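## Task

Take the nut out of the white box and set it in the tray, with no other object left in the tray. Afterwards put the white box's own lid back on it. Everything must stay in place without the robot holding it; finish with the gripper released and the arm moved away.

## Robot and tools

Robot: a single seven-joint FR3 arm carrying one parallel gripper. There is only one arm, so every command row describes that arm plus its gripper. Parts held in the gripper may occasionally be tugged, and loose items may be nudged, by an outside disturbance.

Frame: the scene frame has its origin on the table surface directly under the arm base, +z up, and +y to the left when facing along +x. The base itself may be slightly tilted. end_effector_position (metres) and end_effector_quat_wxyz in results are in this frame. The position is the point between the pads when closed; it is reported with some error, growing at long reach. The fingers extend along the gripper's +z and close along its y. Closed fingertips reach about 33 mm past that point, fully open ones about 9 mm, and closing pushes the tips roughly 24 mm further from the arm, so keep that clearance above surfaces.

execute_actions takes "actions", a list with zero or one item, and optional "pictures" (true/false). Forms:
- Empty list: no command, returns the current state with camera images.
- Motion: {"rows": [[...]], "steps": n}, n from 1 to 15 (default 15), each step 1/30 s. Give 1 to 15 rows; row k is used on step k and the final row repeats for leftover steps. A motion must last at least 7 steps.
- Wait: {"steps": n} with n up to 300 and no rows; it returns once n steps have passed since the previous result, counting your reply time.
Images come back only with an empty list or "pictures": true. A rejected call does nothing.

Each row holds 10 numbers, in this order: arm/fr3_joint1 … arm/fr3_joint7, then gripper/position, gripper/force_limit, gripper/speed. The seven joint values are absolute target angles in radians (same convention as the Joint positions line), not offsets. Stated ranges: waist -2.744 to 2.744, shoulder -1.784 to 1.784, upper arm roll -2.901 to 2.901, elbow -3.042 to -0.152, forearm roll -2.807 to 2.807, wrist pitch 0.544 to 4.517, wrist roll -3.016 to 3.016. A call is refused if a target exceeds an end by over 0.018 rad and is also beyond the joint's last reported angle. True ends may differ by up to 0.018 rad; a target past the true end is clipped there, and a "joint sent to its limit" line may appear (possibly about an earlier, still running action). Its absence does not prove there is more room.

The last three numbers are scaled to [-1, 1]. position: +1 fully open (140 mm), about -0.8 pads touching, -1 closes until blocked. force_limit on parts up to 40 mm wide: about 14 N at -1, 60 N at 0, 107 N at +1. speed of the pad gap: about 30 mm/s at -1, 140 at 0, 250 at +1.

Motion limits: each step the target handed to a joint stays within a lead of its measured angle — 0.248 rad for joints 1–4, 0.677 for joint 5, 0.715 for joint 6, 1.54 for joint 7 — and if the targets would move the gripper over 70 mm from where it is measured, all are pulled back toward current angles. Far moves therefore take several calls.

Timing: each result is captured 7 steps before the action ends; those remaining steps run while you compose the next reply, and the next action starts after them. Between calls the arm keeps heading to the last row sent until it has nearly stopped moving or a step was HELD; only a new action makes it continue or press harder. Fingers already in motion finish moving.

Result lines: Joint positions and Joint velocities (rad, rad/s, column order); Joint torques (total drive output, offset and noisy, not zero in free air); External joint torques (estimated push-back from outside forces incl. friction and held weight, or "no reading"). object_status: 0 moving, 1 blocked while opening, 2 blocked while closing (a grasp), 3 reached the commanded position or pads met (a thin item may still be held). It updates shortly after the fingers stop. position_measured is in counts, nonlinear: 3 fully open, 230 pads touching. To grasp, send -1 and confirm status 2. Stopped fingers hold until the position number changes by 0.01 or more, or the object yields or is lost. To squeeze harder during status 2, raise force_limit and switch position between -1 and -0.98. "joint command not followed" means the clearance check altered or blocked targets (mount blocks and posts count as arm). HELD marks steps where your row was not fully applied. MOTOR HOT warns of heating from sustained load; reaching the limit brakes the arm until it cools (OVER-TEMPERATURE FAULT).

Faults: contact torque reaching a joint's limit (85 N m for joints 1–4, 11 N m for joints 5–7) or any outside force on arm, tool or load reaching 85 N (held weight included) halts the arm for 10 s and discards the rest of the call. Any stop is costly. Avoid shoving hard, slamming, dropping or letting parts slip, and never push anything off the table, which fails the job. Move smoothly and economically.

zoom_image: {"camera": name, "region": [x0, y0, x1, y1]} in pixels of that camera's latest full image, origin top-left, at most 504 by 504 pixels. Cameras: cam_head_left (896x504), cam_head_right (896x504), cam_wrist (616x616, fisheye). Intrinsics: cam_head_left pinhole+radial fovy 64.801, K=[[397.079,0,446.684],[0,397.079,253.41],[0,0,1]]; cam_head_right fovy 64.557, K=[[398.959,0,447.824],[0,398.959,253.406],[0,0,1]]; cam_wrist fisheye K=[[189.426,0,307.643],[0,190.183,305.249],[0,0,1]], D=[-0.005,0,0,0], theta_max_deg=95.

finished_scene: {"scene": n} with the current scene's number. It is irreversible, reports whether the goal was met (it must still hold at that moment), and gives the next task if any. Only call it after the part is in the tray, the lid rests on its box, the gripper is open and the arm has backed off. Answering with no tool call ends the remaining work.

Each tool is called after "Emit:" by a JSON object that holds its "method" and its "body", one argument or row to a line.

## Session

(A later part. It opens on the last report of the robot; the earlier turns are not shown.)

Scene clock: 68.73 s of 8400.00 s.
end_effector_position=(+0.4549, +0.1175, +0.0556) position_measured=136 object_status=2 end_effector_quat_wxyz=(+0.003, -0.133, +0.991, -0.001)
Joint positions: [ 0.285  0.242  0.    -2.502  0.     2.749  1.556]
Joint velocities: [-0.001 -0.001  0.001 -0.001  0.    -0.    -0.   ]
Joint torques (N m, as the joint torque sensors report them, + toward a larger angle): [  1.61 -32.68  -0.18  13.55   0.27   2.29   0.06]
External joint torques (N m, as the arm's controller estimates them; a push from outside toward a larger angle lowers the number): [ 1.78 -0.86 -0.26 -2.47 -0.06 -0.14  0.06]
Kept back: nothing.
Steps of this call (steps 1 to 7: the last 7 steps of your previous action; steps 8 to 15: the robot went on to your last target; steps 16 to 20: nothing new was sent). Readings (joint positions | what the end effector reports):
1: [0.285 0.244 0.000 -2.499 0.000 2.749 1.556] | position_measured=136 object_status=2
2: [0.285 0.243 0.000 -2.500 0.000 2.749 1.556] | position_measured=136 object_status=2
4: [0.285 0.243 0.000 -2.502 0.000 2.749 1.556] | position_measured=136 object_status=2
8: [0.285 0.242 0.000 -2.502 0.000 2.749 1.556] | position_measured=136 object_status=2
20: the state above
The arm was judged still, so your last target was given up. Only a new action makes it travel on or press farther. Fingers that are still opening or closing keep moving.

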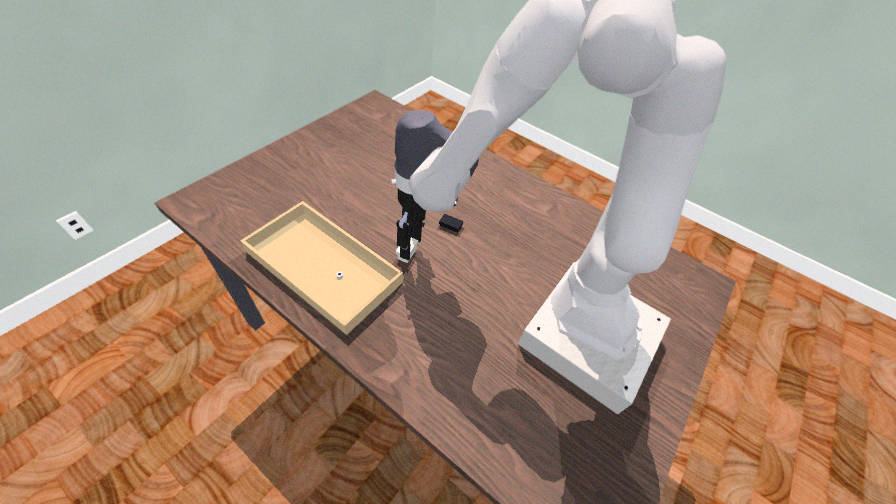

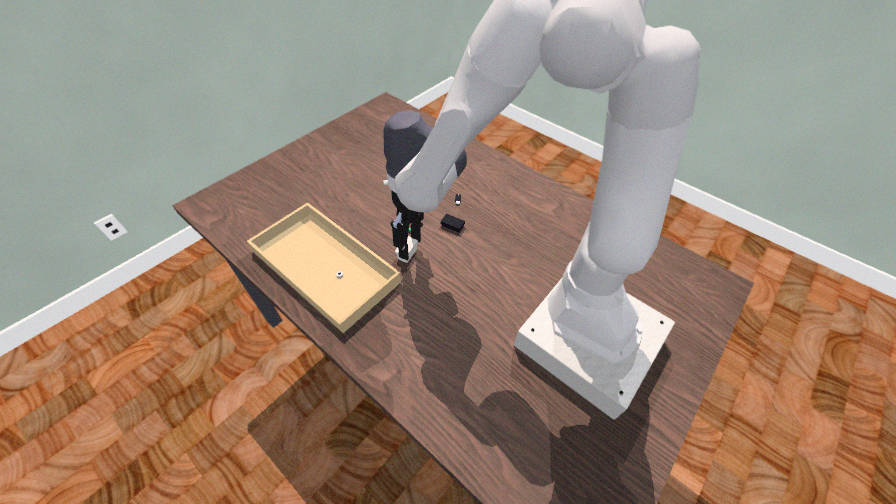

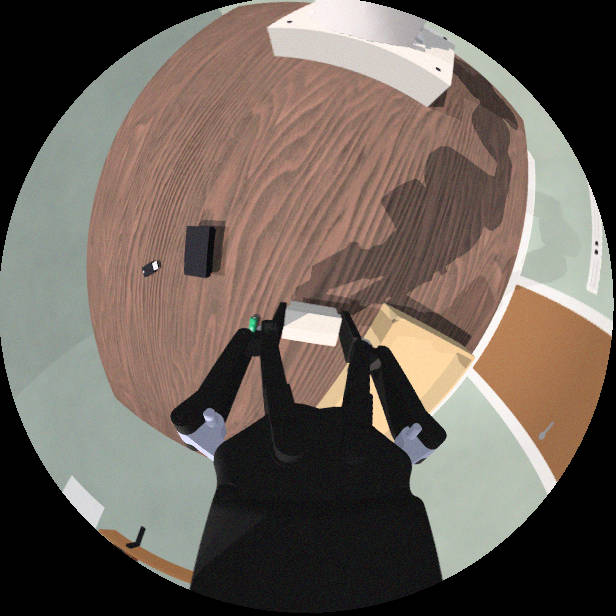

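Emit:
{"method": "execute_actions", "body": {
  "actions": [
    {"rows":[[0.288,0.248,0,-2.506,0,2.76,1.559,-1,-0.3,-0.5],[0.288,0.252,0,-2.506,0,2.765,1.559,-1,-0.3,-0.5],[0.288,0.256,0,-2.506,0,2.77,1.559,-1,-0.3,-0.5],[0.288,0.26,0,-2.506,0,2.775,1.559,-1,-0.3,-0.5],[0.288,0.264,0,-2.506,0,2.775,1.559,-1,-0.3,-0.5],[0.288,0.268,0,-2.505,0,2.776,1.559,-1,-0.3,-0.5]],"steps":15}
  ]
}}

Emit:
{"method": "execute_actions", "body": {
  "actions": [
    {"steps":20}
  ],
  "pictures": true
}}

Emit:
{"method": "zoom_image", "body": {
  "camera": "cam_wrist",
  "region": [260,270,370,360]
}}

Emit:
{"method": "zoom_image", "body": {
  "camera": "cam_head_left",
  "region": [370,210,450,280]
}}

Scene clock: 69.53 s of 8400.00 s.
end_effector_position=(+0.4522, +0.1168, +0.0468) position_measured=136 object_status=2 end_effector_quat_wxyz=(+0.000, -0.133, +0.991, -0.001)
Joint positions: [ 0.285  0.263  0.    -2.504  0.     2.766  1.556]
Joint velocities: [ 0.     0.063  0.    -0.007 -0.001  0.037  0.   ]
Joint torques (N m, as the joint torque sensors report them, + toward a larger angle): [  1.88 -33.71  -0.29  13.92   0.25   2.89   0.06]
External joint torques (N m, as the arm's controller estimates them; a push from outside toward a larger angle lowers the number): [ 1.92 -0.1  -0.51 -2.51 -0.05  0.32  0.06]
Steps of this call (steps 1 to 16: nothing new was sent; steps 17 to 24: the first 8 steps of this action). Readings (joint positions | what the end effector reports):
17: [0.285 0.243 0.000 -2.503 0.000 2.750 1.556] | position_measured=136 object_status=2
18: [0.285 0.244 0.000 -2.503 0.000 2.752 1.556] | position_measured=136 object_status=2
20: [0.285 0.250 0.000 -2.503 0.000 2.758 1.556] | position_measured=136 object_status=2
24: the state above

Scene clock: 70.20 s of 8400.00 s.
end_effector_position=(+0.4532, +0.1170, +0.0459) position_measured=136 object_status=2 end_effector_quat_wxyz=(+0.002, -0.133, +0.991, -0.001)
Joint positions: [ 0.285  0.267  0.    -2.504  0.     2.773  1.556]
Joint velocities: [-0.    -0.     0.001  0.001 -0.001  0.     0.001]
Joint torques (N m, as the joint torque sensors report them, + toward a larger angle): [  1.75 -30.7   -0.66  13.86   0.32   2.96   0.07]
External joint torques (N m, as the arm's controller estimates them; a push from outside toward a larger angle lowers the number): [ 1.8   1.48 -0.88 -1.78  0.02  0.53  0.07]
Kept back: nothing.
Steps of this call (steps 1 to 7: the last 7 steps of your previous action; steps 8 to 15: the robot went on to your last target; steps 16 to 20: nothing new was sent). Readings (joint positions | what the end effector reports):
1: [0.285 0.265 0.000 -2.504 0.000 2.767 1.556] | position_measured=136 object_status=2
2: [0.285 0.266 0.000 -2.504 0.000 2.768 1.556] | position_measured=136 object_status=2
4: [0.285 0.267 0.000 -2.504 0.000 2.770 1.556] | position_measured=136 object_status=2
8: [0.285 0.267 0.000 -2.504 0.000 2.772 1.556] | position_measured=136 object_status=2
20: the state above
The arm was judged still, so your last target was given up. Only a new action makes it travel on or press farther. Fingers that are still opening or closing keep moving.

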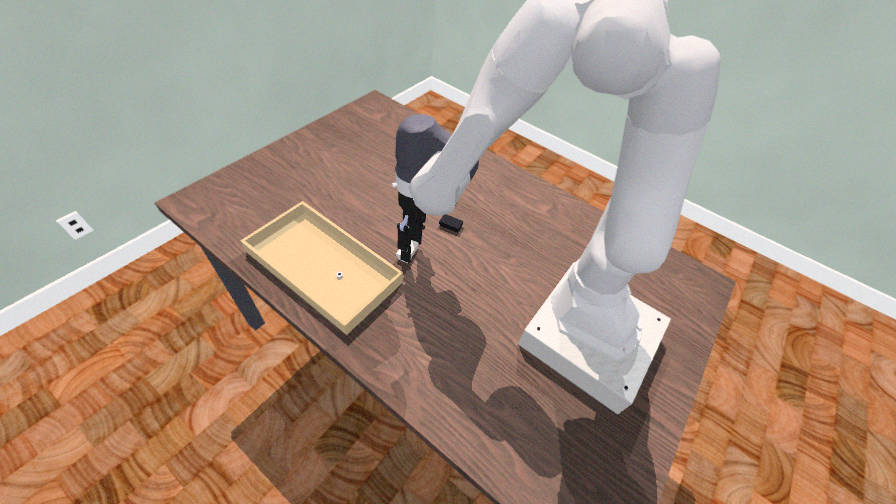

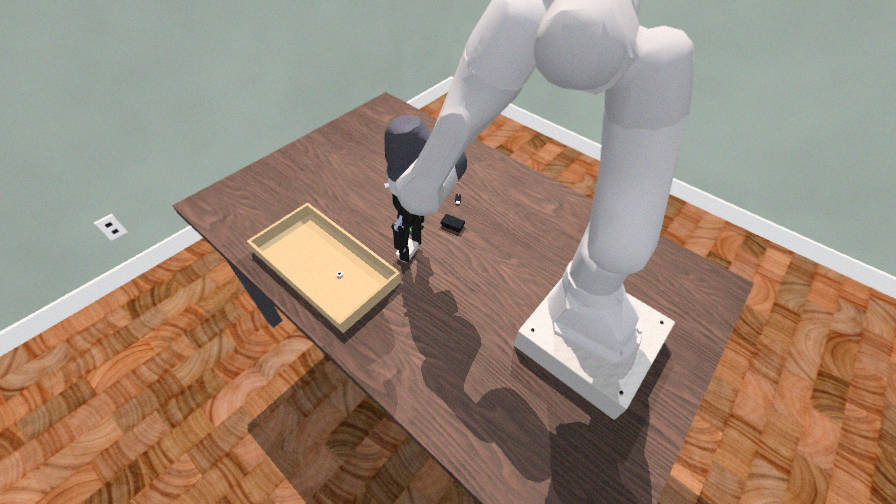

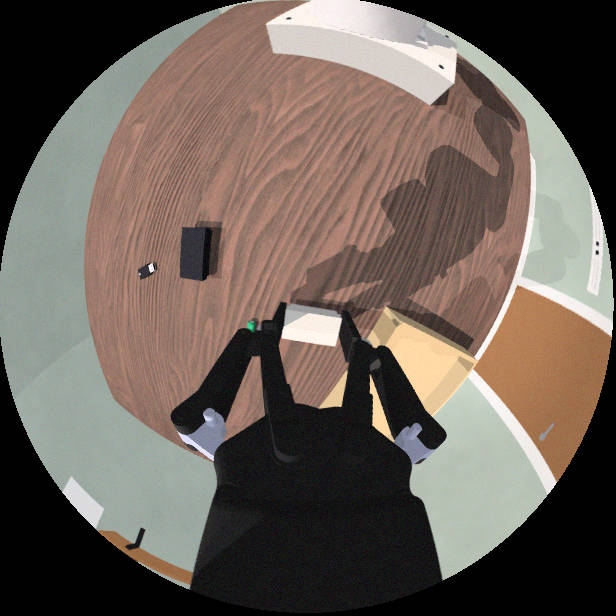

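Region (260, 270, 370, 360) of cam_wrist's 616x616 image, scaled by 4.582, with more detail than that image has; it fills the top 412 rows of this view, and the rest is white.

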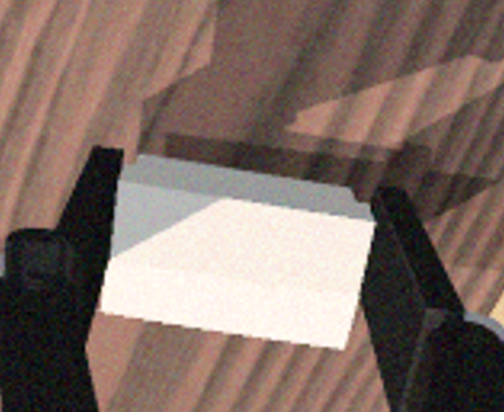

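Region (370, 210, 450, 280) of cam_head_left's 896x504 image, scaled by 6.300, with more detail than that image has; it fills the top 441 rows of this view, and the rest is white.

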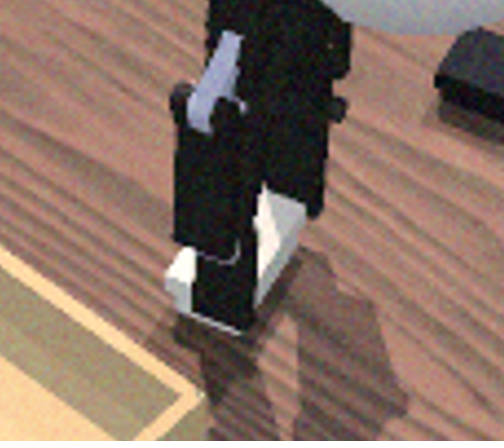

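It slipped past the rim (z .046). Continue down.

Emit:
{"method": "execute_actions", "body": {
  "actions": [
    {"rows":[[0.288,0.271,0,-2.505,0,2.78,1.559,-1,-0.3,-0.5],[0.288,0.274,0,-2.505,0,2.784,1.559,-1,-0.3,-0.5],[0.288,0.277,0,-2.505,0,2.788,1.559,-1,-0.3,-0.5],[0.288,0.28,0,-2.505,0,2.792,1.559,-1,-0.3,-0.5],[0.288,0.284,0,-2.504,0,2.792,1.559,-1,-0.3,-0.5]],"steps":15}
  ]
}}

Emit:
{"method": "execute_actions", "body": {
  "actions": [
    {"steps":15}
  ],
  "pictures": true
}}

Emit:
{"method": "zoom_image", "body": {
  "camera": "cam_head_left",
  "region": [370,210,450,280]
}}

Scene clock: 70.87 s of 8400.00 s.
end_effector_position=(+0.4515, +0.1166, +0.0401) position_measured=136 object_status=2 end_effector_quat_wxyz=(+0.000, -0.133, +0.991, -0.001)
Joint positions: [ 0.286  0.281  0.    -2.504  0.     2.785  1.556]
Joint velocities: [-0.     0.032 -0.001  0.     0.     0.026  0.   ]
Joint torques (N m, as the joint torque sensors report them, + toward a larger angle): [  2.54 -31.48  -0.89  13.95   0.29   2.89   0.16]
External joint torques (N m, as the arm's controller estimates them; a push from outside toward a larger angle lowers the number): [ 2.61  1.8  -1.1  -1.93  0.    0.38  0.16]
Steps of this call (steps 1 to 12: nothing new was sent; steps 13 to 20: the first 8 steps of this action). Readings (joint positions | what the end effector reports):
13: [0.285 0.267 0.000 -2.504 0.000 2.774 1.556] | position_measured=136 object_status=2
14: [0.285 0.268 0.000 -2.504 0.000 2.775 1.556] | position_measured=136 object_status=2
16: [0.285 0.272 0.000 -2.504 0.000 2.779 1.556] | position_measured=136 object_status=2
20: the state above

Scene clock: 71.37 s of 8400.00 s.
end_effector_position=(+0.4525, +0.1168, +0.0400) position_measured=136 object_status=2 end_effector_quat_wxyz=(+0.002, -0.133, +0.991, -0.001)
Joint positions: [ 0.286  0.282  0.    -2.504  0.     2.789  1.556]
Joint velocities: [-0.002  0.     0.001  0.    -0.     0.     0.002]
Joint torques (N m, as the joint torque sensors report them, + toward a larger angle): [  2.25 -30.69   0.22  13.09   0.25   2.74   0.02]
External joint torques (N m, as the arm's controller estimates them; a push from outside toward a larger angle lowers the number): [ 2.41  1.69  0.1  -2.25 -0.05  0.31  0.02]
Kept back: nothing.
Steps of this call (steps 1 to 7: the last 7 steps of your previous action; steps 8 to 15: the robot went on to your last target). Readings (joint positions | what the end effector reports):
1: [0.286 0.282 0.000 -2.504 0.000 2.785 1.556] | position_measured=136 object_status=2
2: [0.286 0.282 0.000 -2.504 0.000 2.786 1.556] | position_measured=136 object_status=2
4: [0.286 0.282 0.000 -2.504 0.000 2.787 1.556] | position_measured=136 object_status=2
8: [0.286 0.282 0.000 -2.504 0.000 2.788 1.556] | position_measured=136 object_status=2
15: the state above
The arm was judged still, so your last target was given up. Only a new action makes it travel on or press farther. Fingers that are still opening or closing keep moving.

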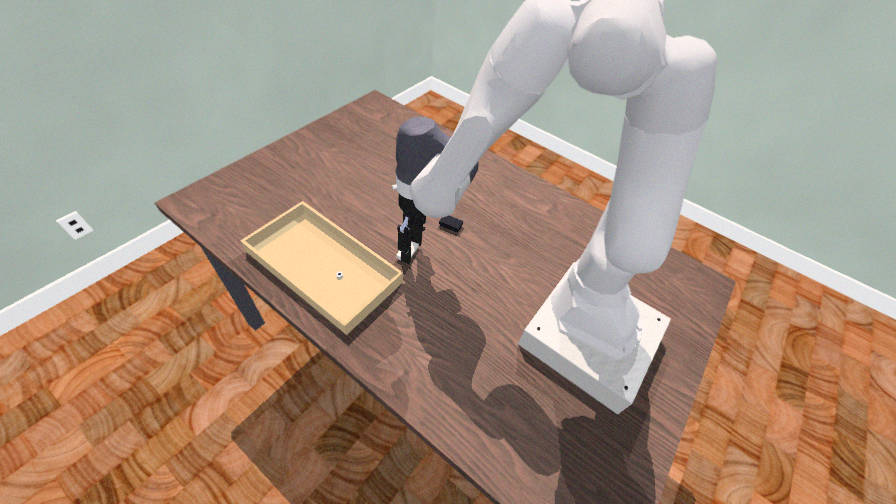

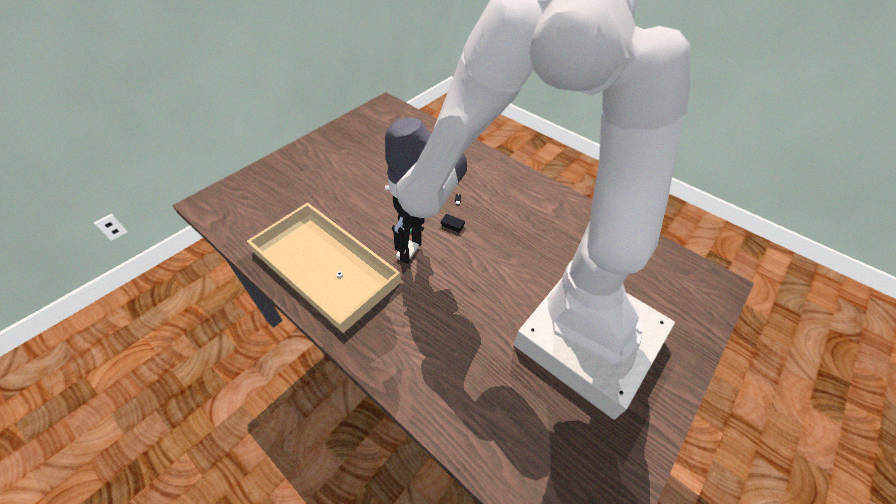

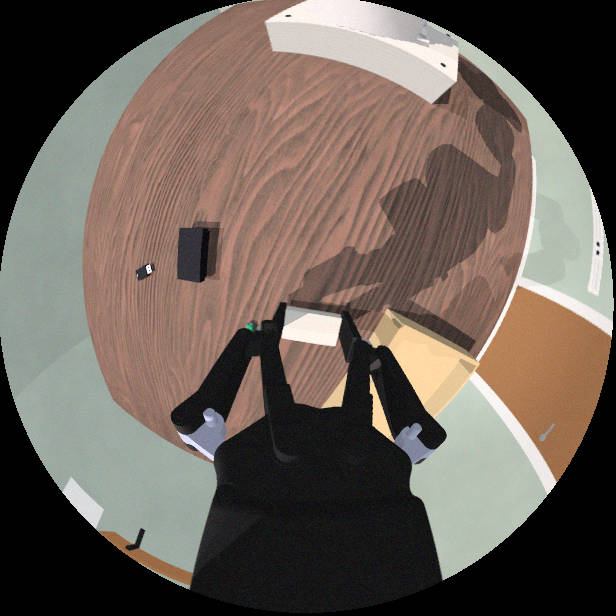

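Region (370, 210, 450, 280) of cam_head_left's 896x504 image, scaled by 6.300, with more detail than that image has; it fills the top 441 rows of this view, and the rest is white.

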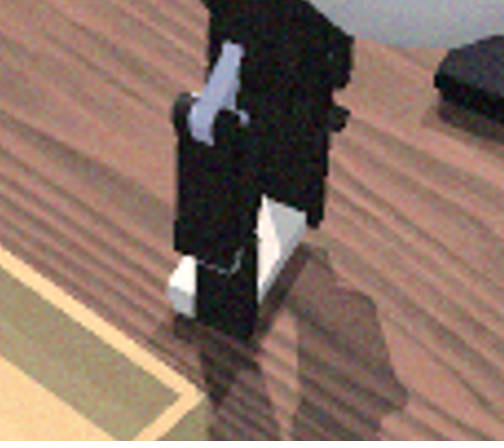

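Emit:
{"method": "execute_actions", "body": {
  "actions": [
    {"rows":[[0.288,0.287,0,-2.504,0,2.796,1.559,-1,-0.3,-0.5],[0.288,0.29,0,-2.504,0,2.8,1.559,-1,-0.3,-0.5],[0.288,0.293,0,-2.504,0,2.803,1.559,-1,-0.3,-0.5],[0.288,0.296,0,-2.504,0,2.803,1.559,-1,-0.3,-0.5]],"steps":15}
  ]
}}

Emit:
{"method": "execute_actions", "body": {
  "actions": [
    {"steps":15}
  ]
}}

Scene clock: 73.57 s of 8400.00 s.
end_effector_position=(+0.4546, +0.1174, +0.0397) position_measured=136 object_status=2 end_effector_quat_wxyz=(+0.005, -0.133, +0.991, -0.001)
Joint positions: [ 0.286  0.285  0.    -2.503  0.     2.798  1.556]
Joint velocities: [-0.001  0.004 -0.001  0.     0.     0.017  0.001]
Joint torques (N m, as the joint torque sensors report them, + toward a larger angle): [  1.92 -24.44  -0.42  14.09   0.23   2.69   0.04]
External joint torques (N m, as the arm's controller estimates them; a push from outside toward a larger angle lowers the number): [ 1.99  8.02 -0.62 -1.19 -0.05  0.24  0.04]
Steps of this call (steps 1 to 58: nothing new was sent; steps 59 to 66: the first 8 steps of this action). Readings (joint positions | what the end effector reports):
59: [0.286 0.283 0.000 -2.504 0.000 2.790 1.556] | position_measured=136 object_status=2
60: [0.286 0.283 0.000 -2.504 0.000 2.791 1.556] | position_measured=136 object_status=2
62: [0.286 0.284 0.000 -2.504 0.000 2.794 1.556] | position_measured=136 object_status=2
66: the state above

Scene clock: 74.07 s of 8400.00 s.
end_effector_position=(+0.4553, +0.1176, +0.0397) position_measured=136 object_status=2 end_effector_quat_wxyz=(+0.007, -0.133, +0.991, -0.001)
Joint positions: [ 0.286  0.286  0.    -2.503  0.     2.801  1.556]
Joint velocities: [-0.002  0.001 -0.    -0.     0.001  0.001 -0.003]
Joint torques (N m, as the joint torque sensors report them, + toward a larger angle): [  1.52 -25.28  -0.16  14.03   0.27   2.9    0.05]
External joint torques (N m, as the arm's controller estimates them; a push from outside toward a larger angle lowers the number): [ 1.6   7.11 -0.36 -1.24 -0.02  0.46  0.05]
Kept back: nothing.
Steps of this call (steps 1 to 7: the last 7 steps of your previous action; steps 8 to 15: the robot went on to your last target). Readings (joint positions | what the end effector reports):
1: [0.286 0.285 0.000 -2.503 0.000 2.798 1.556] | position_measured=136 object_status=2
2: [0.286 0.285 0.000 -2.503 0.000 2.799 1.556] | position_measured=136 object_status=2
4: [0.286 0.285 0.000 -2.503 0.000 2.799 1.556] | position_measured=136 object_status=2
8: [0.286 0.285 0.000 -2.503 0.000 2.800 1.556] | position_measured=136 object_status=2
15: the state above
The arm was judged still, so your last target was given up. Only a new action makes it travel on or press farther. Fingers that are still opening or closing keep moving.

Seated. Release and lift.

Emit:
{"method": "execute_actions", "body": {
  "actions": [
    {"rows":[[0.288,0.283,0,-2.504,0,2.79,1.559,0.2,-0.3,0.5],[0.288,0.283,0,-2.504,0,2.79,1.559,0.2,-0.3,0.5],[0.288,0.283,0,-2.504,0,2.79,1.559,0.2,-0.3,0.5],[0.288,0.283,0,-2.504,0,2.79,1.559,0.2,-0.3,0.5],[0.288,0.283,0,-2.504,0,2.79,1.559,0.2,-0.3,0.5],[0.288,0.283,0,-2.504,0,2.79,1.559,0.2,-0.3,0.5],[0.288,0.283,0,-2.504,0,2.79,1.559,0.2,-0.3,0.5],[0.288,0.283,0,-2.504,0,2.79,1.559,0.2,-0.3,0.5],[0.288,0.25,0,-2.504,0,2.76,1.559,0.2,-0.3,0.5],[0.288,0.2,0,-2.504,0,2.71,1.559,0.2,-0.3,0.5],[0.288,0.1,0,-2.504,0,2.6,1.559,0.2,-0.3,0.5]],"steps":15}
  ]
}}

Emit:
{"method": "execute_actions", "body": {
  "actions": [
    {"rows":[[0.288,-0.1,0,-2.5,0,2.4,1.559,0.2,-0.3,0.5]],"steps":15}
  ]
}}

Emit:
{"method": "execute_actions", "body": {
  "actions": [
    {"steps":10}
  ],
  "pictures": true
}}

Emit:
{"method": "zoom_image", "body": {
  "camera": "cam_head_left",
  "region": [350,200,470,290]
}}

Scene clock: 75.00 s of 8400.00 s.
end_effector_position=(+0.4539, +0.1172, +0.0398) position_measured=104 object_status=0 end_effector_quat_wxyz=(+0.004, -0.133, +0.991, -0.001)
Joint positions: [ 0.286  0.284  0.    -2.503  0.     2.794  1.556]
Joint velocities: [ 0.001  0.001  0.002  0.001 -0.    -0.011 -0.001]
Joint torques (N m, as the joint torque sensors report them, + toward a larger angle): [  1.64 -33.09  -0.37  13.96   0.23   2.21   0.18]
External joint torques (N m, as the arm's controller estimates them; a push from outside toward a larger angle lowers the number): [ 1.6  -0.65 -0.68 -1.39 -0.05 -0.24  0.18]
Steps of this call (steps 1 to 20: nothing new was sent; steps 21 to 28: the first 8 steps of this action). Readings (joint positions | what the end effector reports):
21: [0.286 0.285 0.000 -2.503 0.000 2.800 1.556] | position_measured=136 object_status=0
22: [0.286 0.284 0.000 -2.503 0.000 2.799 1.556] | position_measured=136 object_status=0
24: [0.286 0.284 0.000 -2.503 0.000 2.797 1.556] | position_measured=109 object_status=0
28: the state above

Scene clock: 75.50 s of 8400.00 s.
end_effector_position=(+0.4671, +0.1211, +0.1950) position_measured=104 object_status=3 end_effector_quat_wxyz=(+0.036, -0.133, +0.990, +0.003)
Joint positions: [ 0.286 -0.1    0.    -2.493  0.001  2.464  1.556]
Joint velocities: [-0.    -0.044 -0.001 -0.016 -0.002 -0.358 -0.001]
Joint torques (N m, as the joint torque sensors report them, + toward a larger angle): [  2.01 -23.37  -0.77  14.93   0.66   1.8    0.1 ]
External joint torques (N m, as the arm's controller estimates them; a push from outside toward a larger angle lowers the number): [ 2.16 -1.53 -0.51 -4.28  0.1  -0.5   0.11]
Steps of this call (steps 1 to 7: the last 7 steps of your previous action; steps 8 to 15: the first 8 steps of this action). Readings (joint positions | what the end effector reports):
8: [0.286 0.084 0.000 -2.504 0.001 2.633 1.556] | position_measured=104 object_status=3
9: [0.286 0.033 0.000 -2.509 0.001 2.589 1.556] | position_measured=104 object_status=3
11: [0.286 -0.051 0.000 -2.500 0.001 2.530 1.556] | position_measured=104 object_status=3
15: the state above

Scene clock: 75.83 s of 8400.00 s.
end_effector_position=(+0.4484, +0.1163, +0.1878) position_measured=104 object_status=3 end_effector_quat_wxyz=(+0.007, -0.133, +0.991, -0.001)
Joint positions: [ 0.286 -0.101  0.    -2.498  0.001  2.411  1.556]
Joint velocities: [-0.001  0.001  0.001 -0.    -0.001 -0.05  -0.001]
Joint torques (N m, as the joint torque sensors report them, + toward a larger angle): [  1.54 -25.05  -0.38  18.32   0.57   2.1   -0.02]
External joint torques (N m, as the arm's controller estimates them; a push from outside toward a larger angle lowers the number): [ 1.66  0.37 -0.17 -2.89  0.02 -0.38 -0.02]
Kept back: nothing.
Steps of this call (steps 1 to 7: the last 7 steps of your previous action; steps 8 to 10: the robot went on to your last target). Readings (joint positions | what the end effector reports):
1: [0.286 -0.101 0.000 -2.494 0.001 2.453 1.556] | position_measured=104 object_status=3
2: [0.286 -0.101 0.000 -2.496 0.001 2.444 1.556] | position_measured=104 object_status=3
4: [0.286 -0.101 0.000 -2.497 0.001 2.430 1.556] | position_measured=104 object_status=3
8: [0.286 -0.101 0.000 -2.498 0.001 2.415 1.556] | position_measured=104 object_status=3
10: the state above

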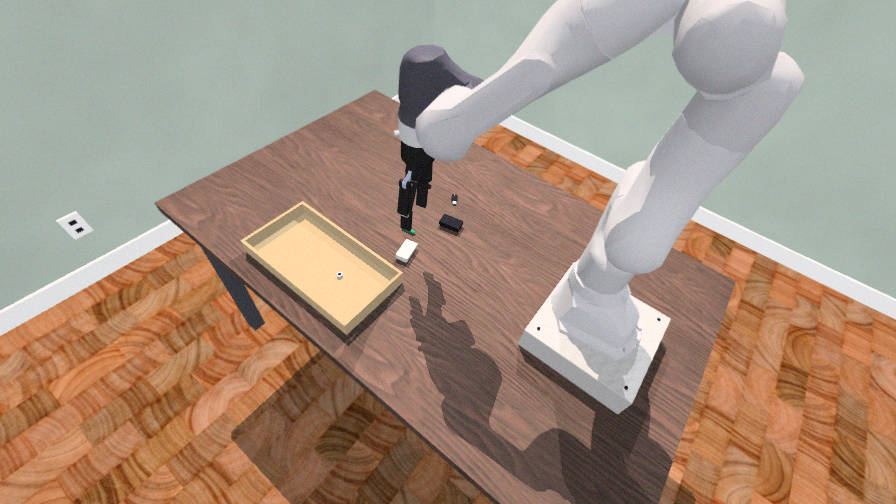

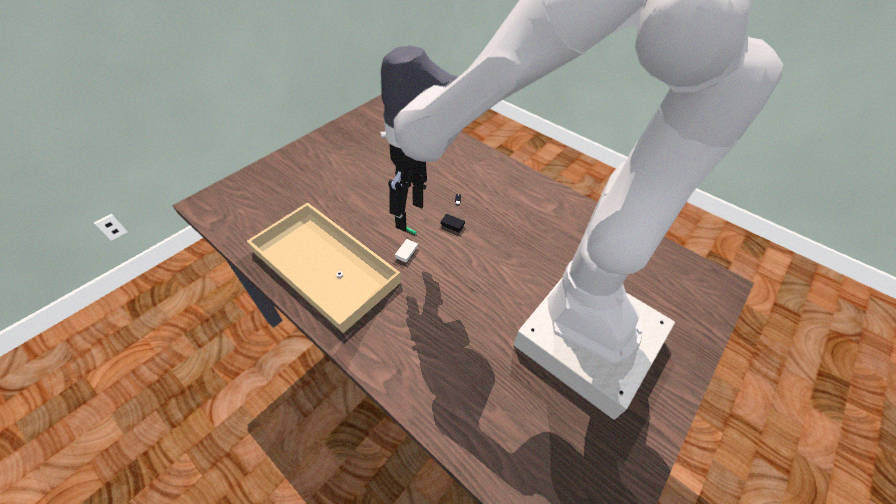

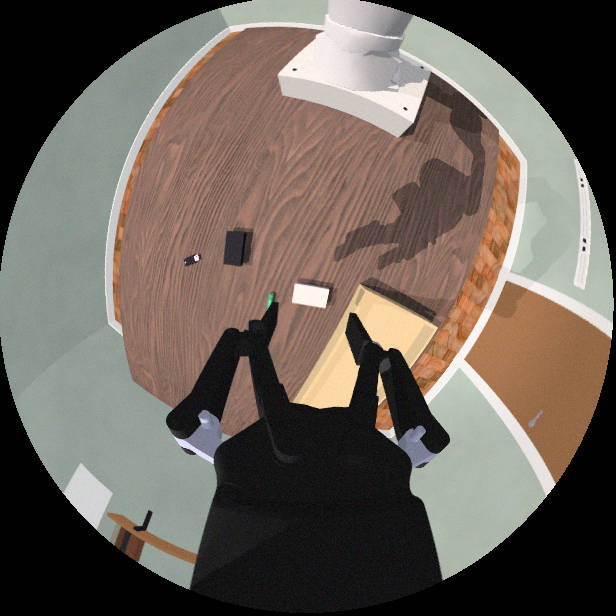

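Region (350, 200, 470, 290) of cam_head_left's 896x504 image, scaled by 4.200, with more detail than that image has; it fills the top 378 rows of this view, and the rest is white.

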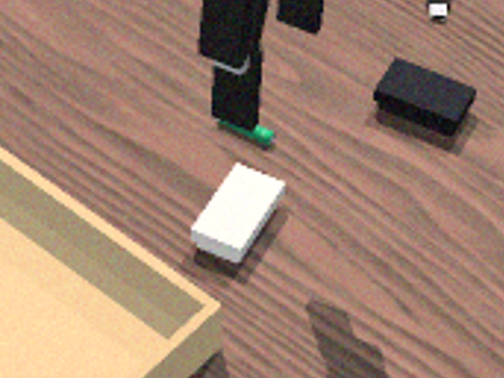

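Emit:
{"method": "finished_scene", "body": {
  "scene": 1
}}

The scene is finished: the task was done.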